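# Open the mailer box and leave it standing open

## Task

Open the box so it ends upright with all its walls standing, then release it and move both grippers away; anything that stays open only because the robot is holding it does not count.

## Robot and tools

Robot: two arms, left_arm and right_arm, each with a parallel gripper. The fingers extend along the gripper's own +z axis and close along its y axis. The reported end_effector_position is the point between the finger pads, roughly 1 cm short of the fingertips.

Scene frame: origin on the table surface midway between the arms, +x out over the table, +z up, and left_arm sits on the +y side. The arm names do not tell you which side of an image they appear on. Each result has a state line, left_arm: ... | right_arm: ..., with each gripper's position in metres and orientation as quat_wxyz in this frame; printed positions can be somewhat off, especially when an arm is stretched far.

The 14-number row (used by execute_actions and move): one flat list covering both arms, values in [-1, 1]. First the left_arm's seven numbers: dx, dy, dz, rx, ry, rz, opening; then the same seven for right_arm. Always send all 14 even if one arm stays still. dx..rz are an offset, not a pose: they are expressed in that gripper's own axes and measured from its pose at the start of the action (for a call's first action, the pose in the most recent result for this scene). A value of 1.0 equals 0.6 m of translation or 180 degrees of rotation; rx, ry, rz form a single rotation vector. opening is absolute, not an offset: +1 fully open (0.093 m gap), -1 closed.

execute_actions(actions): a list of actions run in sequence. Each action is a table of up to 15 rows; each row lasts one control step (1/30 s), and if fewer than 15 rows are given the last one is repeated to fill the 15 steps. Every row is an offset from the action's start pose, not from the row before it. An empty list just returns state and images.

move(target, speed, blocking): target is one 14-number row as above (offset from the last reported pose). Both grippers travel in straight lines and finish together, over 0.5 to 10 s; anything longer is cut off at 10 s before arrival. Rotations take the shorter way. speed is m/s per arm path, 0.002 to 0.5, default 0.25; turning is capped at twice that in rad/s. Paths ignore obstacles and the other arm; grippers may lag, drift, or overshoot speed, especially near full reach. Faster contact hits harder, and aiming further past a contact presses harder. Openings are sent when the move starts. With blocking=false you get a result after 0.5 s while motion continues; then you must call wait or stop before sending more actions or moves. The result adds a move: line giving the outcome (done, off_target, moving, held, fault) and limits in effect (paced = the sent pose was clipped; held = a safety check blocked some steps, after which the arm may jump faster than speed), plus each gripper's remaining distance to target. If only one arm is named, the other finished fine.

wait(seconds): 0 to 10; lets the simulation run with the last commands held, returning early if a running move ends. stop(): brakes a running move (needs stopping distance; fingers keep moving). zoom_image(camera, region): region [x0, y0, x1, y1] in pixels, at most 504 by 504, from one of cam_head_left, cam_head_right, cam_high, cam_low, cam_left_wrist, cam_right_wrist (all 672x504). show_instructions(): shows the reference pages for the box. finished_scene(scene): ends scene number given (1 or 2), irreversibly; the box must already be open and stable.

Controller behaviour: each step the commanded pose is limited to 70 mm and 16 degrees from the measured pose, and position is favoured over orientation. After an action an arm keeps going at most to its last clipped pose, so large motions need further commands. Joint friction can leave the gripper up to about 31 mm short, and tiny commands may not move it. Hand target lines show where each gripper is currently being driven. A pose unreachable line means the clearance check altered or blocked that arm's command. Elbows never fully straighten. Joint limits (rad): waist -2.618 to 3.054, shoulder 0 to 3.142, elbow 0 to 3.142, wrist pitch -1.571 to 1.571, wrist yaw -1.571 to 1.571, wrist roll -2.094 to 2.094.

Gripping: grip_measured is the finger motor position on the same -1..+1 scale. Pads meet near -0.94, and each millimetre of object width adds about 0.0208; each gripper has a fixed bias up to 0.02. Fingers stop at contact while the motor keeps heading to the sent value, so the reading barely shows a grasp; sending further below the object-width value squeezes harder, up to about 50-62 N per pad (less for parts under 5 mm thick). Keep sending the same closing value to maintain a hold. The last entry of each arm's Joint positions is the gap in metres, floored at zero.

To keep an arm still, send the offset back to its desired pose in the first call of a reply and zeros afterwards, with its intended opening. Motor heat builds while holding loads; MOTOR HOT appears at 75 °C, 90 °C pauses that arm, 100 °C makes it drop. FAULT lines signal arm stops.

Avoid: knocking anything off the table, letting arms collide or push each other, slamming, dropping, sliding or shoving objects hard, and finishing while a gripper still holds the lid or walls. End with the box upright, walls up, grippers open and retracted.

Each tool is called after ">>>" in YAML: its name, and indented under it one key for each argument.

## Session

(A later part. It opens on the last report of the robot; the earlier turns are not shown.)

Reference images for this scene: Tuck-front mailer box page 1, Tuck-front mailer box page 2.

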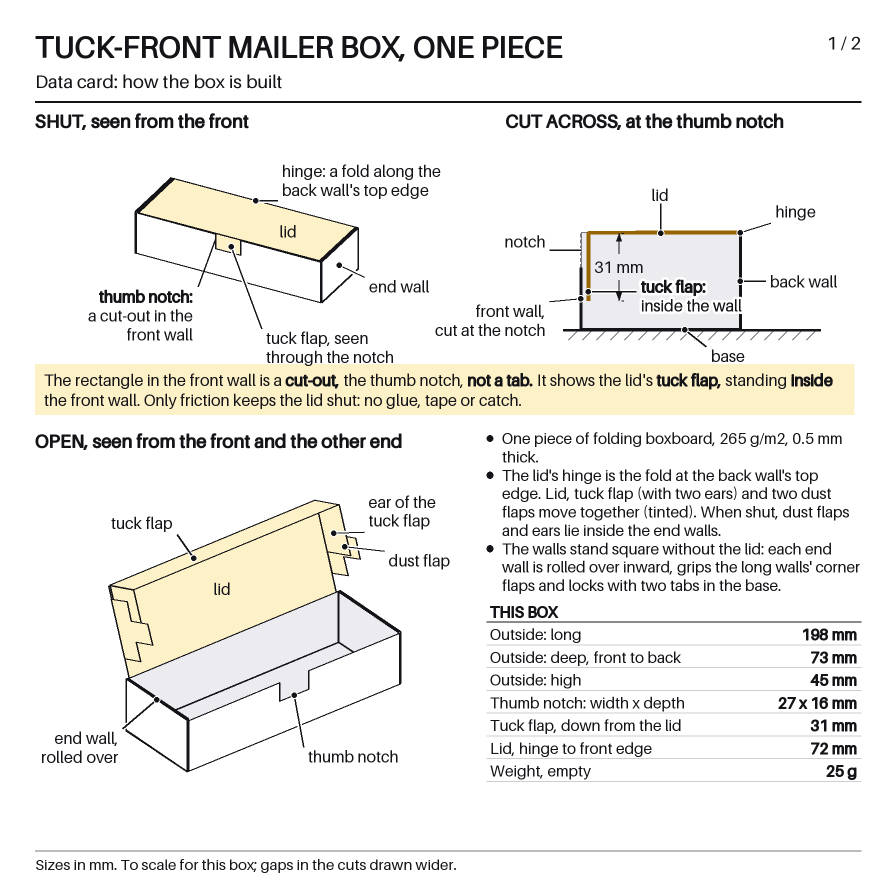

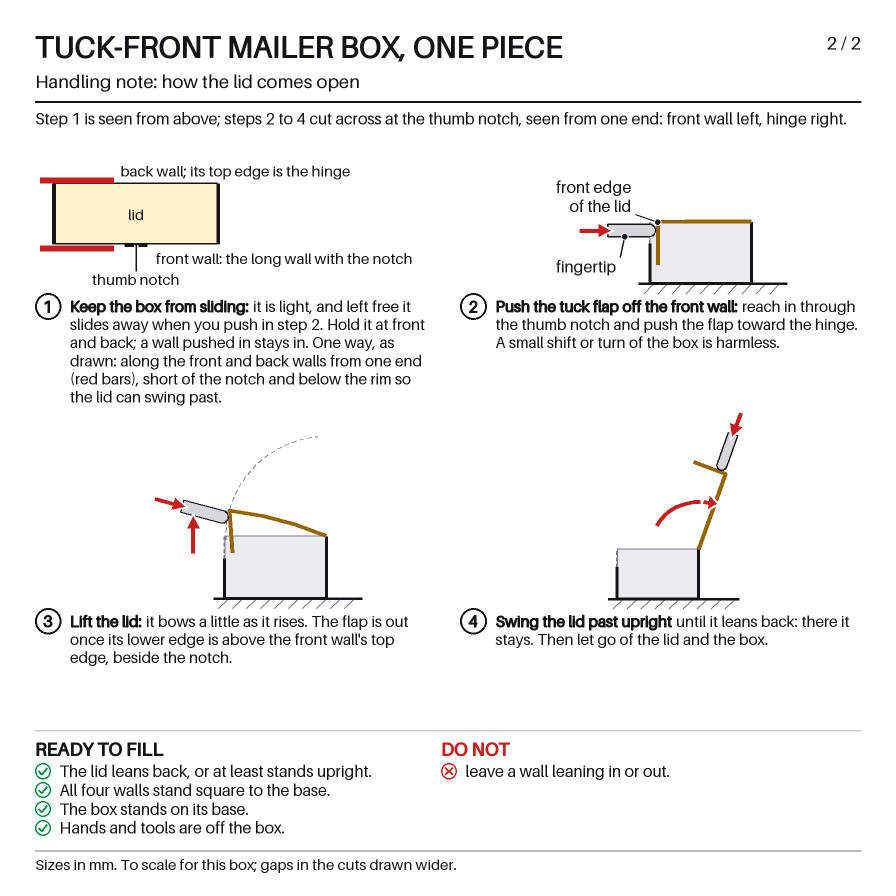

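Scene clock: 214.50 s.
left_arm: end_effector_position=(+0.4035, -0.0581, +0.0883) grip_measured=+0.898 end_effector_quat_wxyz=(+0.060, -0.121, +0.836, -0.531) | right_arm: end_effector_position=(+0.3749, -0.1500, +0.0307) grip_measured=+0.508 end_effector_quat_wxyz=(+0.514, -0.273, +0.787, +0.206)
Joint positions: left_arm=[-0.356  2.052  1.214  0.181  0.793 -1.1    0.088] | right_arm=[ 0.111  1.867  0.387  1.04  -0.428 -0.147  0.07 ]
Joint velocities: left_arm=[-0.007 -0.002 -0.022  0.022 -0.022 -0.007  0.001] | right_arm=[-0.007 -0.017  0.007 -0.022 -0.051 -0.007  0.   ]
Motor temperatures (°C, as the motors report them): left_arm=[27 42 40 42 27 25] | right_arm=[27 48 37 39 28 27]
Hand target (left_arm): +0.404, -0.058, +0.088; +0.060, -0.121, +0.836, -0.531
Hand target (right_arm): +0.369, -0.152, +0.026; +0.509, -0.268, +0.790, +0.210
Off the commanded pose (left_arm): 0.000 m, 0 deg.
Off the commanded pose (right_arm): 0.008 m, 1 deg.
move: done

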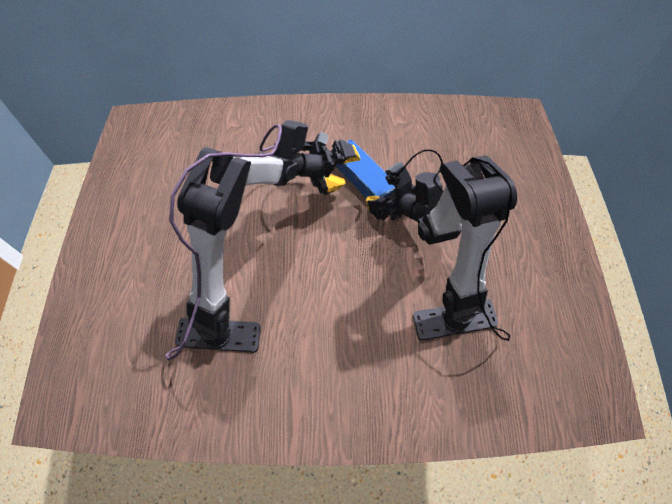

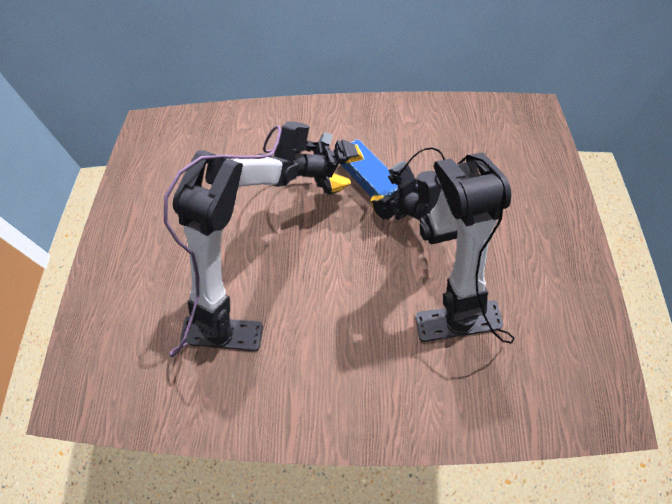

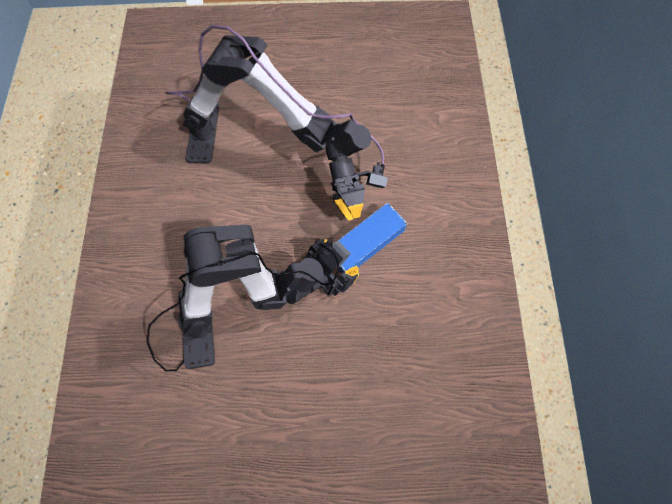

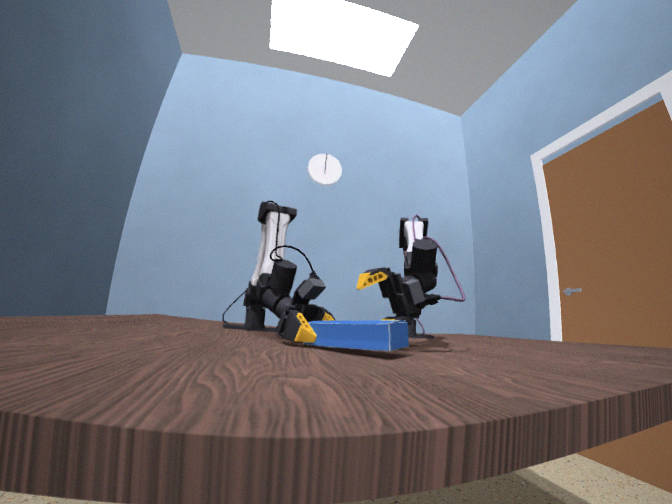

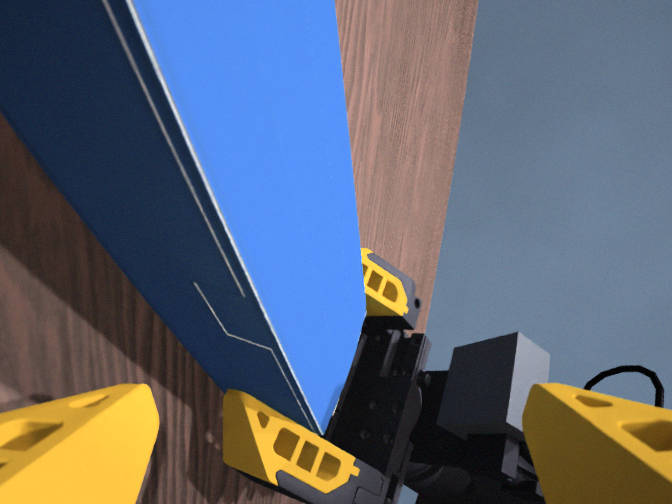

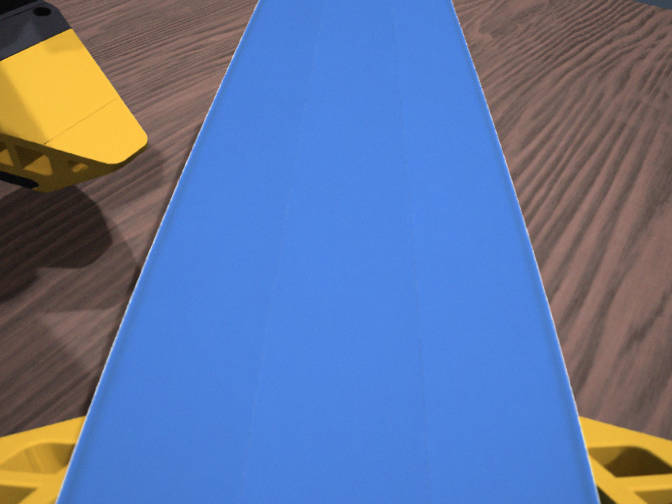

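>>> move:
  target: [0,0,0,0,0,0,0.9,0.022,0,0.008,0,0.02,-0.022,0.5]
  speed: 0.05

>>> move:
  target: [-0.012,0.005,0.03,0,0,0,0.9,0,0,0,0,0,0,0.5]
  speed: 0.04

>>> zoom_image:
  camera: "cam_head_left"
  region: [300,130,420,220]

Scene clock: 219.07 s.
left_arm: end_effector_position=(+0.4035, -0.0581, +0.0883) grip_measured=+0.898 end_effector_quat_wxyz=(+0.060, -0.121, +0.836, -0.531) | right_arm: end_effector_position=(+0.3719, -0.1516, +0.0232) grip_measured=+0.508 end_effector_quat_wxyz=(+0.506, -0.298, +0.787, +0.187)
Joint positions: left_arm=[-0.356  2.052  1.214  0.181  0.793 -1.1    0.088] | right_arm=[ 0.111  1.867  0.387  1.004 -0.423 -0.216  0.07 ]
Joint velocities: left_arm=[-0.007 -0.002 -0.022 -0.051 -0.007  0.037 -0.   ] | right_arm=[-0.007  0.007  0.017 -0.081 -0.066  0.007  0.001]
Motor temperatures (°C, as the motors report them): left_arm=[27 42 40 42 27 25] | right_arm=[27 48 37 40 27 26]
Hand target (left_arm): +0.404, -0.058, +0.088; +0.060, -0.121, +0.836, -0.531
Hand target (right_arm): +0.374, -0.150, +0.017; +0.496, -0.306, +0.793, +0.179
Off the commanded pose (left_arm): 0.000 m, 0 deg.
Off the commanded pose (right_arm): 0.007 m, 2 deg.
move: done

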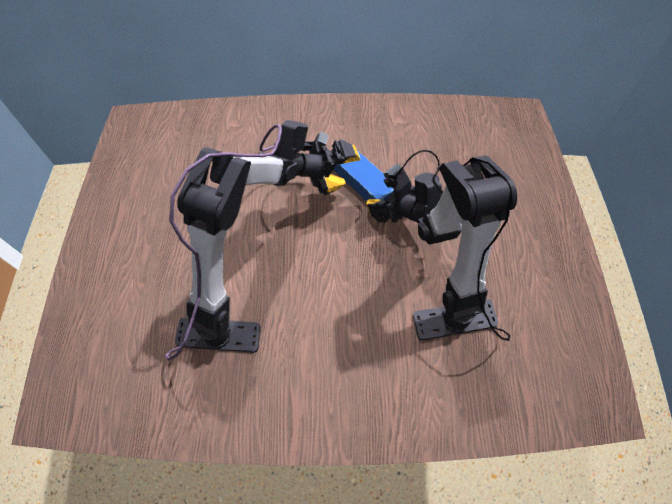

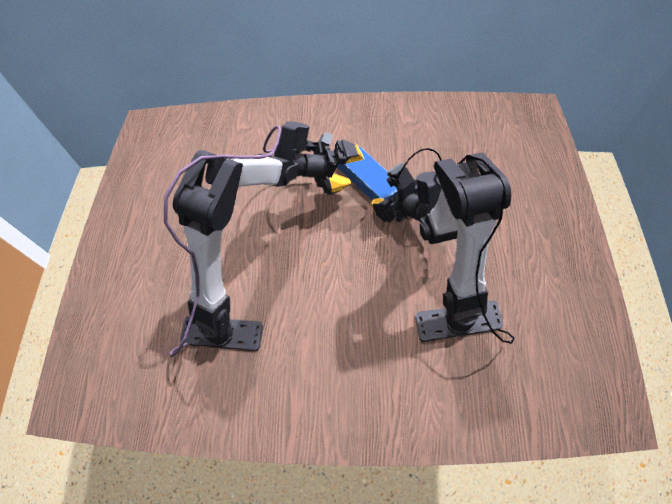

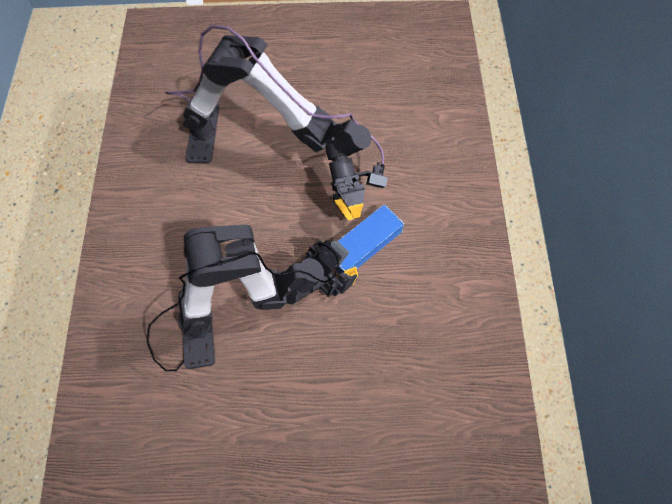

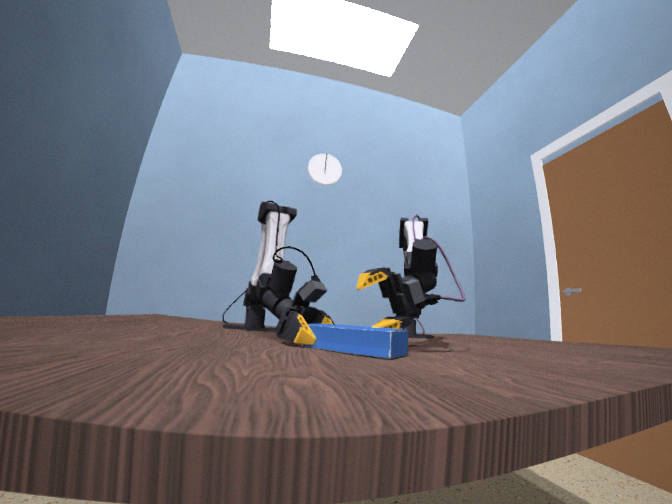

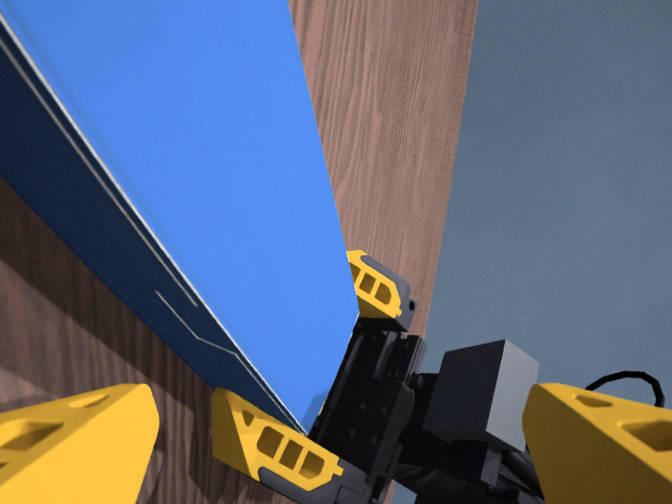

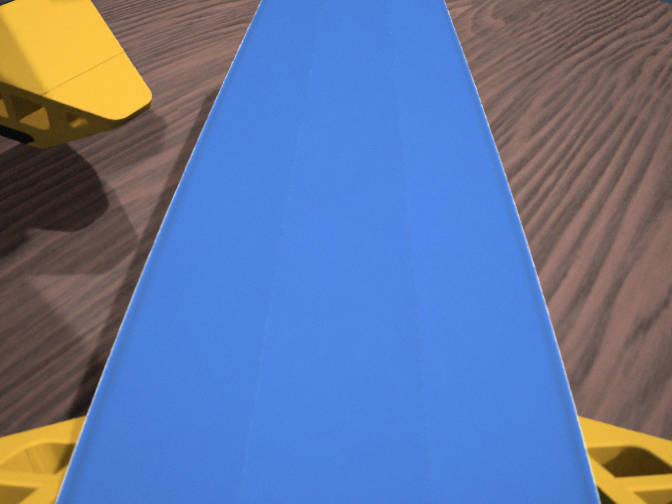

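Scene clock: 220.00 s.
left_arm: end_effector_position=(+0.4096, -0.0639, +0.0777) grip_measured=+0.898 end_effector_quat_wxyz=(+0.058, -0.123, +0.838, -0.529) | right_arm: end_effector_position=(+0.3720, -0.1514, +0.0237) grip_measured=+0.508 end_effector_quat_wxyz=(+0.507, -0.298, +0.787, +0.187)
Joint positions: left_arm=[-0.364  2.099  1.245  0.194  0.785 -1.106  0.088] | right_arm=[ 0.111  1.867  0.387  1.007 -0.424 -0.216  0.07 ]
Joint velocities: left_arm=[ 0.002 -0.017 -0.007  0.022  0.081 -0.022 -0.   ] | right_arm=[-0.017  0.002 -0.002  0.051 -0.007 -0.037  0.001]
Motor temperatures (°C, as the motors report them): left_arm=[27 42 40 42 27 25] | right_arm=[27 48 37 40 27 26]
Hand target (left_arm): +0.414, -0.071, +0.078; +0.061, -0.121, +0.836, -0.531
Hand target (right_arm): +0.372, -0.152, +0.023; +0.506, -0.298, +0.787, +0.187
Off the commanded pose (left_arm): 0.008 m, 0 deg.
Off the commanded pose (right_arm): 0.001 m, 0 deg.
move: done

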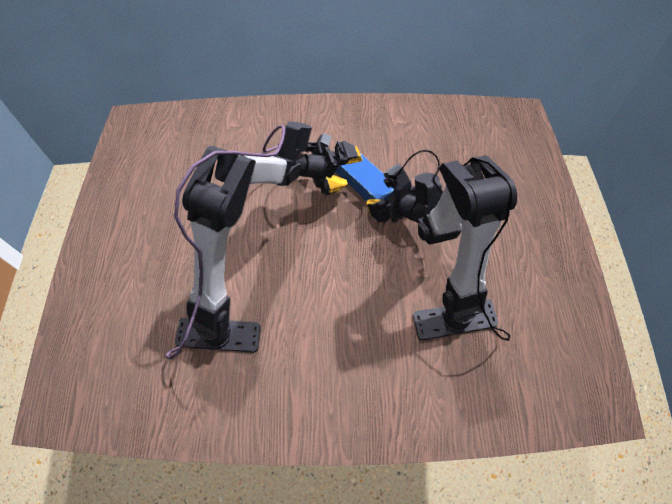

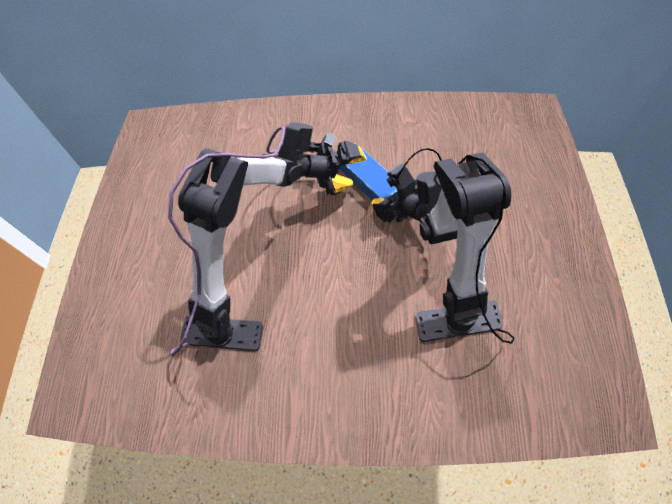

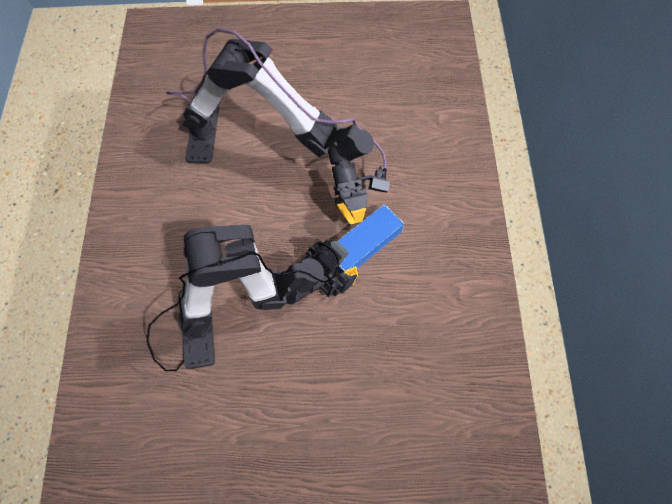

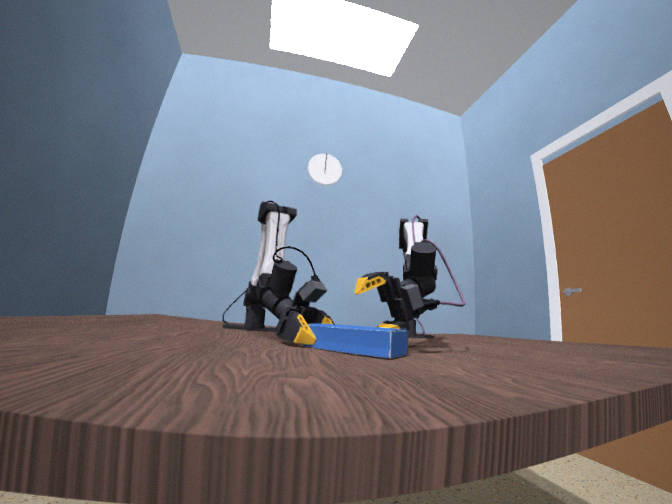

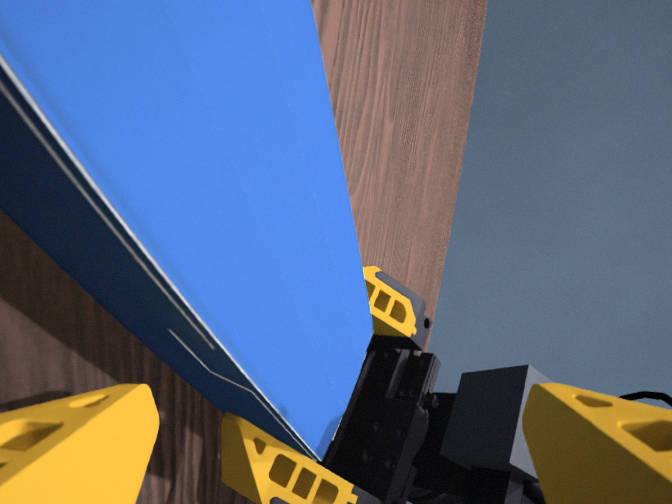

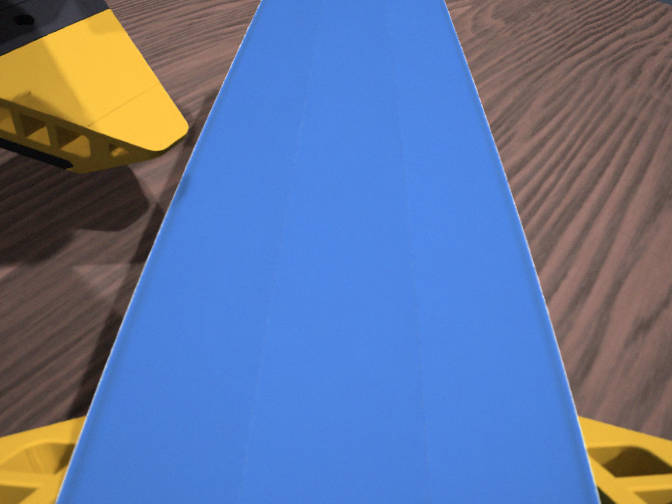

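Region (300, 130, 420, 220) of cam_head_left's 672x504 image, scaled by 4.200, with more detail than that image has; it fills the top 378 rows of this view, and the rest is white.

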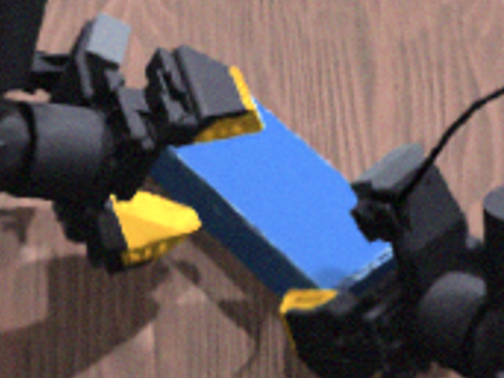

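>>> execute_actions:
  actions:
    - [[0,0,0,0,0,0,0.5,0,0,0,0,0,0,0.5]]
    - [[0,0,0,0,0,0,0.5,0,0.03,0,-0.015,0,-0.006,0.5]]
    - [[0,0,0,0,0,0,0.5,0,0.03,0,-0.015,0,-0.006,0.5]]

>>> zoom_image:
  camera: "cam_head_left"
  region: [300,130,420,220]

Scene clock: 223.60 s.
left_arm: end_effector_position=(+0.4086, -0.0632, +0.0757) grip_measured=+0.502 end_effector_quat_wxyz=(+0.054, -0.127, +0.840, -0.526) | right_arm: end_effector_position=(+0.3680, -0.1406, +0.0241) grip_measured=+0.508 end_effector_quat_wxyz=(+0.506, -0.309, +0.782, +0.190)
Joint positions: left_arm=[-0.364  2.099  1.245  0.182  0.783 -1.106  0.069] | right_arm=[ 0.146  1.867  0.387  1.011 -0.409 -0.216  0.07 ]
Joint velocities: left_arm=[ 0.007 -0.017 -0.012 -0.007 -0.037 -0.007  0.   ] | right_arm=[-0.007 -0.007 -0.002 -0.11   0.037  0.037  0.   ]
Motor temperatures (°C, as the motors report them): left_arm=[27 42 40 42 27 25] | right_arm=[27 48 36 40 27 26]
Hand target (left_arm): +0.409, -0.064, +0.077; +0.057, -0.124, +0.838, -0.528
Hand target (right_arm): +0.356, -0.130, +0.023; +0.499, -0.327, +0.775, +0.207
Off the commanded pose (left_arm): 0.002 m, 1 deg.
Off the commanded pose (right_arm): 0.016 m, 3 deg.

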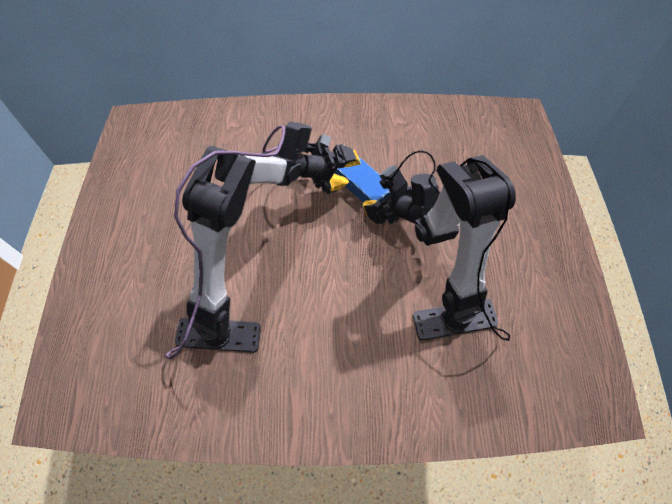

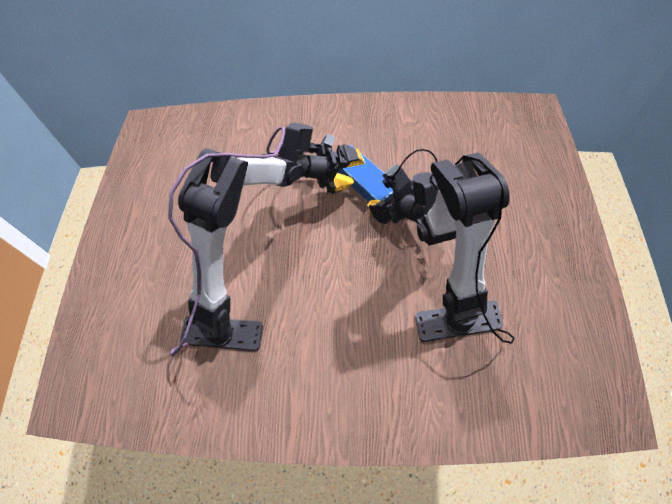

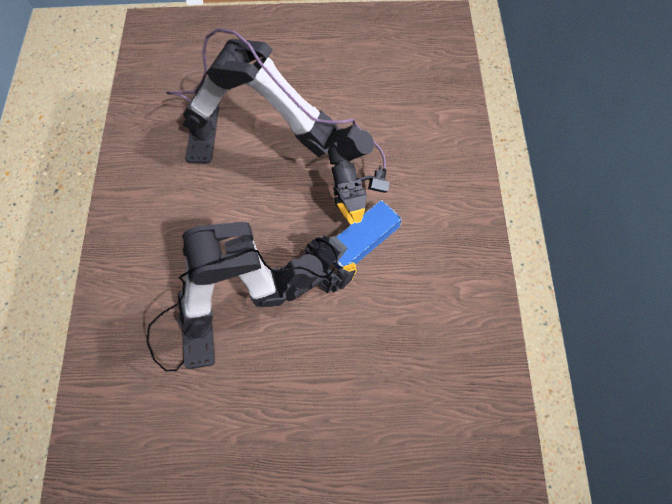

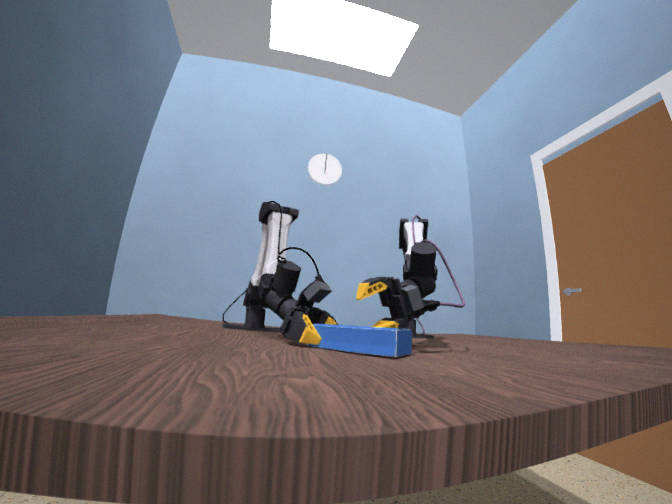

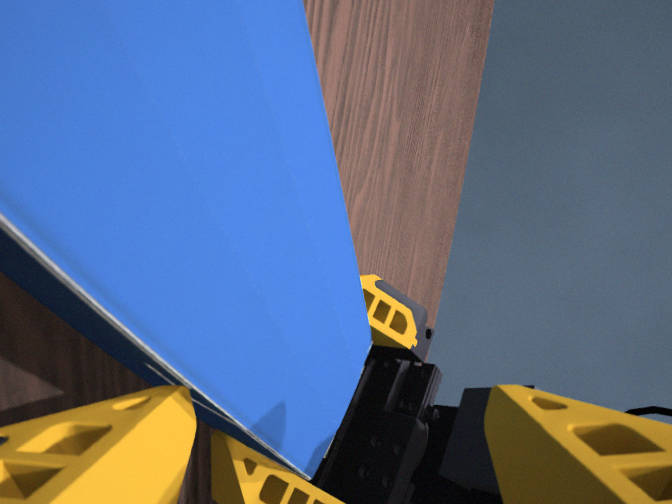

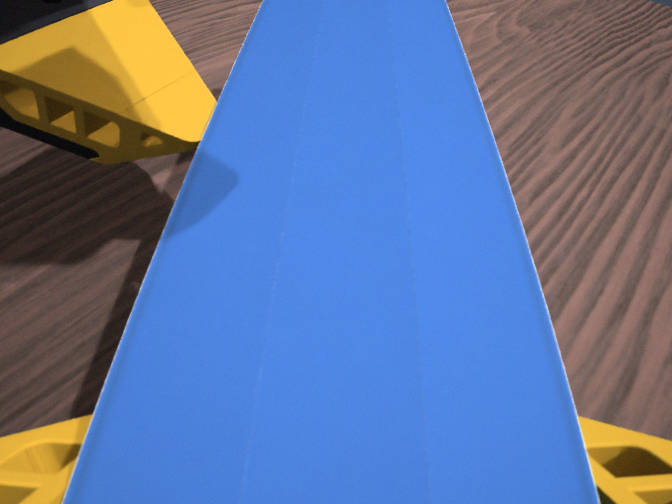

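Region (300, 130, 420, 220) of cam_head_left's 672x504 image, scaled by 4.200, with more detail than that image has; it fills the top 378 rows of this view, and the rest is white.

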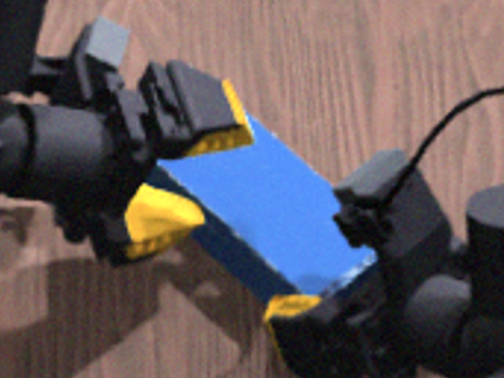

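>>> execute_actions:
  actions:
    - [[-0.012,-0.012,0.012,0.006,-0.008,0.014,0.44,0,0.03,0,-0.025,0,-0.008,0.5]]
    - [[-0.012,-0.012,0.012,0.006,-0.008,0.014,0.38,0,0.03,0,-0.025,0,-0.008,0.5]]
    - [[-0.012,-0.012,0.012,0.006,-0.008,0.014,0.32,0,0.03,0,-0.025,0,-0.008,0.5]]
    - [[-0.012,-0.012,0.012,0.006,-0.008,0.014,0.26,0,0.03,0,-0.025,0,-0.008,0.5]]

>>> zoom_image:
  camera: "cam_head_left"
  region: [300,130,420,220]

Scene clock: 229.40 s.
left_arm: end_effector_position=(+0.4098, -0.0621, +0.0741) grip_measured=+0.262 end_effector_quat_wxyz=(+0.057, -0.131, +0.841, -0.521) | right_arm: end_effector_position=(+0.3684, -0.1411, +0.0241) grip_measured=+0.508 end_effector_quat_wxyz=(+0.507, -0.308, +0.783, +0.189)
Joint positions: left_arm=[-0.364  2.099  1.245  0.177  0.77  -1.106  0.058] | right_arm=[ 0.146  1.867  0.387  1.011 -0.406 -0.216  0.07 ]
Joint velocities: left_arm=[-0.002 -0.002 -0.012  0.022  0.007 -0.051  0.001] | right_arm=[-0.017  0.012  0.002  0.022 -0.007 -0.081 -0.001]
Motor temperatures (°C, as the motors report them): left_arm=[27 43 40 42 27 25] | right_arm=[27 48 36 40 27 26]
Hand target (left_arm): +0.419, -0.069, +0.078; +0.080, -0.117, +0.838, -0.528
Hand target (right_arm): +0.356, -0.128, +0.024; +0.497, -0.337, +0.771, +0.213
Off the commanded pose (left_arm): 0.013 m, 3 deg.
Off the commanded pose (right_arm): 0.018 m, 5 deg.

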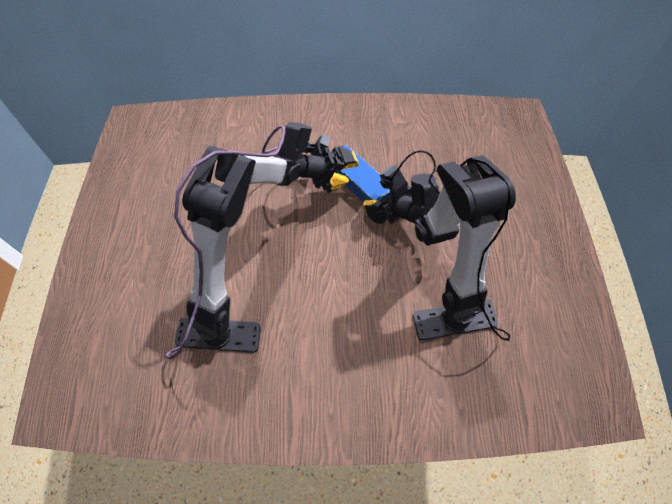

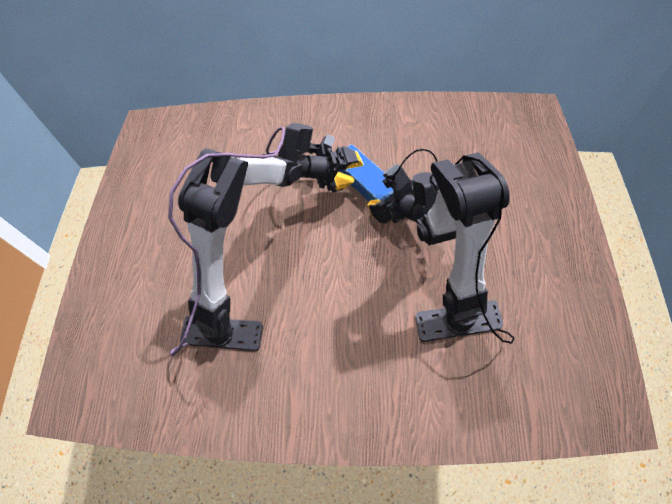

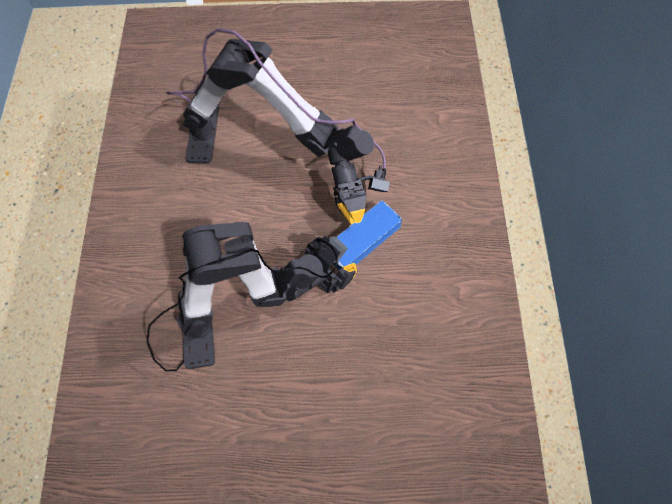

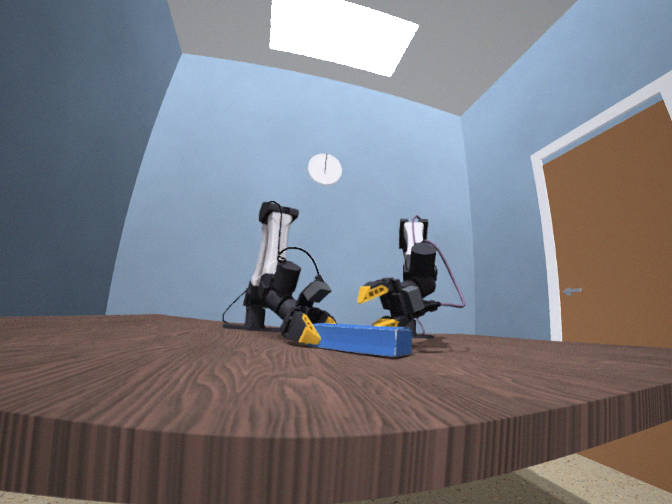

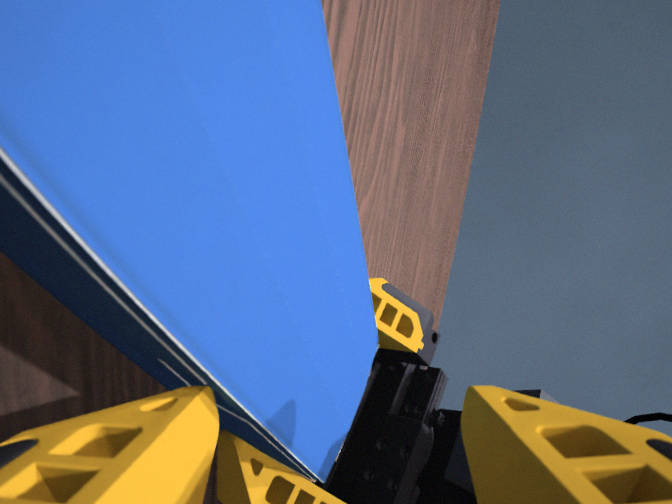

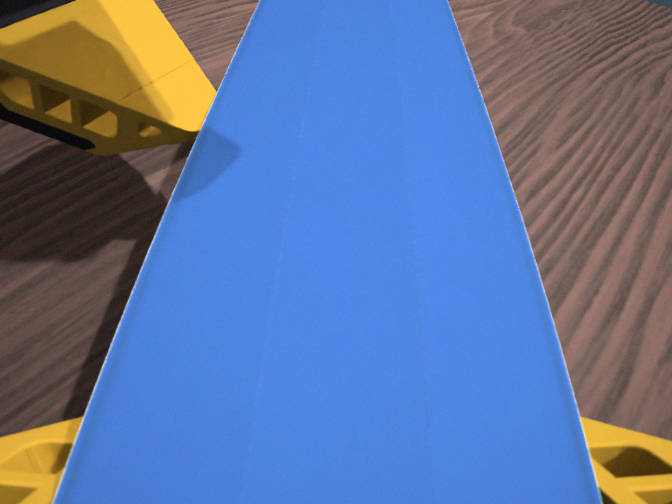

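Region (300, 130, 420, 220) of cam_head_left's 672x504 image, scaled by 4.200, with more detail than that image has; it fills the top 378 rows of this view, and the rest is white.

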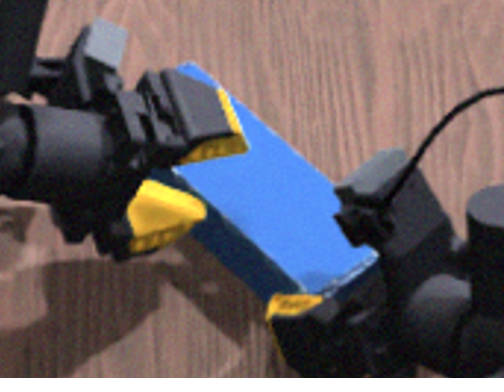

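>>> execute_actions:
  actions:
    - [[-0.012,-0.012,0.012,0.006,-0.008,0.014,0.4,0,0.03,0,-0.025,0,-0.008,0.5]]
    - [[-0.012,-0.012,0.012,0.006,-0.008,0.014,0.5,0,0.03,0,-0.025,0,-0.008,0.5]]
    - [[-0.012,-0.012,0.012,0.006,-0.008,0.014,0.5,0,0.03,0,-0.025,0,-0.008,0.43]]
    - [[-0.012,-0.012,0.012,0.006,-0.008,0.014,0.44,0,0.03,0,-0.025,0,-0.008,0.43]]
    - [[-0.012,-0.012,0.012,0.006,-0.008,0.014,0.38,0,0.03,0,-0.025,0,-0.008,0.43]]
    - [[-0.012,-0.012,0.012,0.006,-0.008,0.014,0.32,0,0.03,0,-0.025,0,-0.008,0.43]]
    - [[-0.012,-0.012,0.012,0.006,-0.008,0.014,0.26,0,0.03,0,-0.025,0,-0.008,0.43]]

>>> zoom_image:
  camera: "cam_head_left"
  region: [300,130,420,220]

Scene clock: 238.27 s.
left_arm: end_effector_position=(+0.4100, -0.0614, +0.0724) grip_measured=+0.262 end_effector_quat_wxyz=(+0.057, -0.134, +0.843, -0.518) | right_arm: end_effector_position=(+0.3681, -0.1409, +0.0240) grip_measured=+0.444 end_effector_quat_wxyz=(+0.506, -0.309, +0.782, +0.189)
Joint positions: left_arm=[-0.364  2.099  1.245  0.171  0.761 -1.106  0.058] | right_arm=[ 0.146  1.867  0.387  1.01  -0.407 -0.218  0.067]
Joint velocities: left_arm=[-0.002 -0.007 -0.012 -0.066  0.022  0.051 -0.001] | right_arm=[-0.002 -0.007  0.012  0.022 -0.081  0.081  0.   ]
Motor temperatures (°C, as the motors report them): left_arm=[27 43 41 42 27 25] | right_arm=[27 48 36 40 28 27]
Hand target (left_arm): +0.419, -0.069, +0.076; +0.080, -0.120, +0.839, -0.524
Hand target (right_arm): +0.356, -0.128, +0.024; +0.496, -0.338, +0.770, +0.214
Off the commanded pose (left_arm): 0.013 m, 3 deg.
Off the commanded pose (right_arm): 0.018 m, 5 deg.

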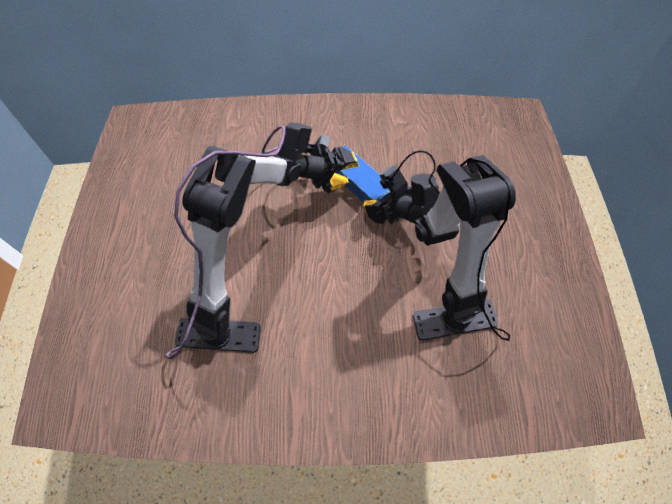

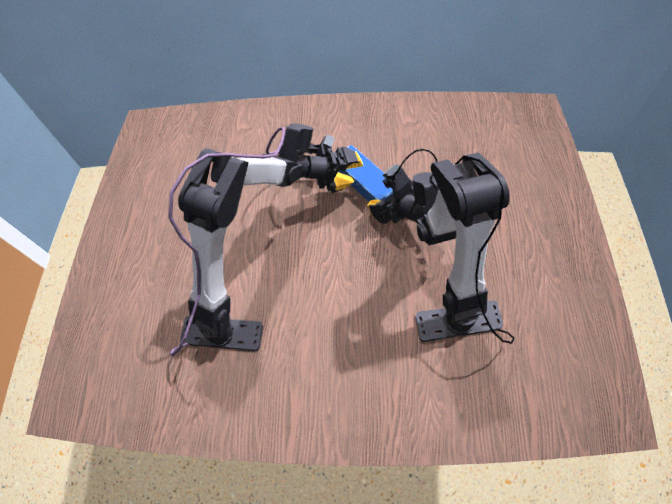

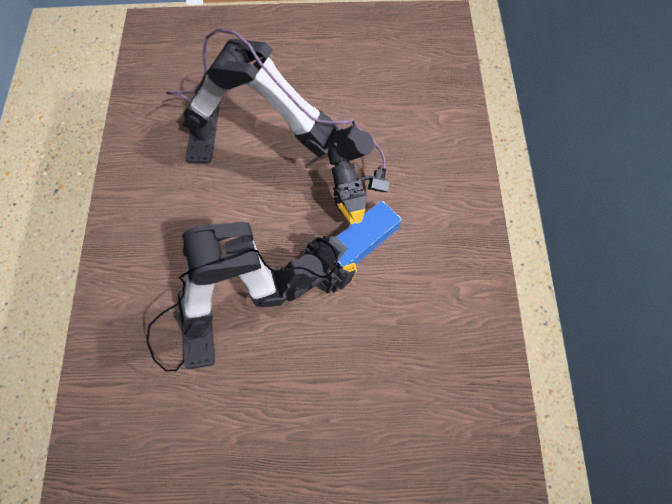

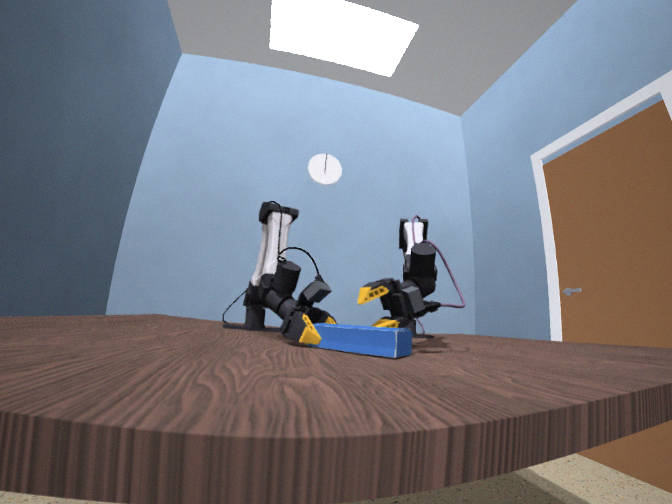

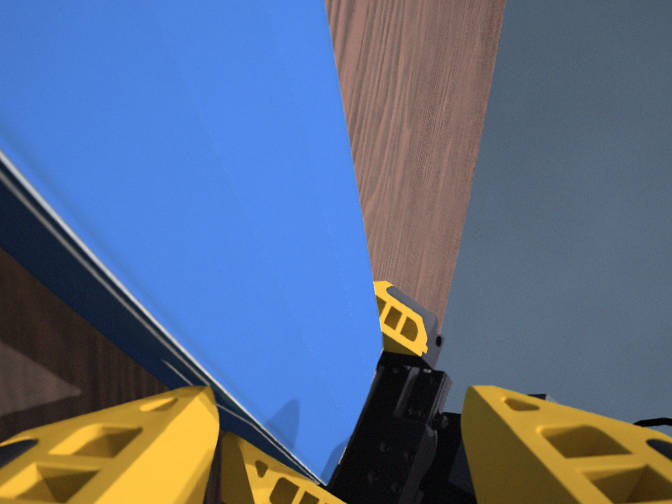

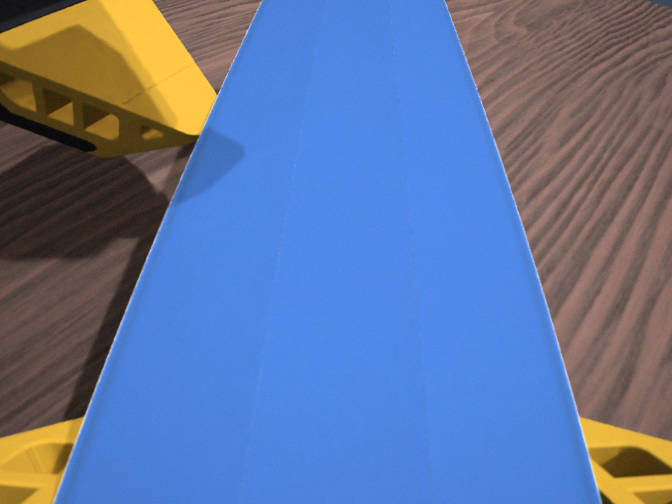

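Region (300, 130, 420, 220) of cam_head_left's 672x504 image, scaled by 4.200, with more detail than that image has; it fills the top 378 rows of this view, and the rest is white.

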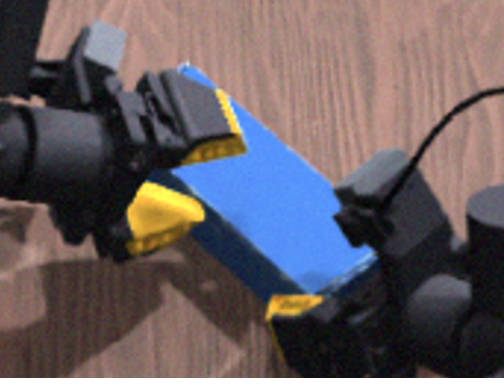

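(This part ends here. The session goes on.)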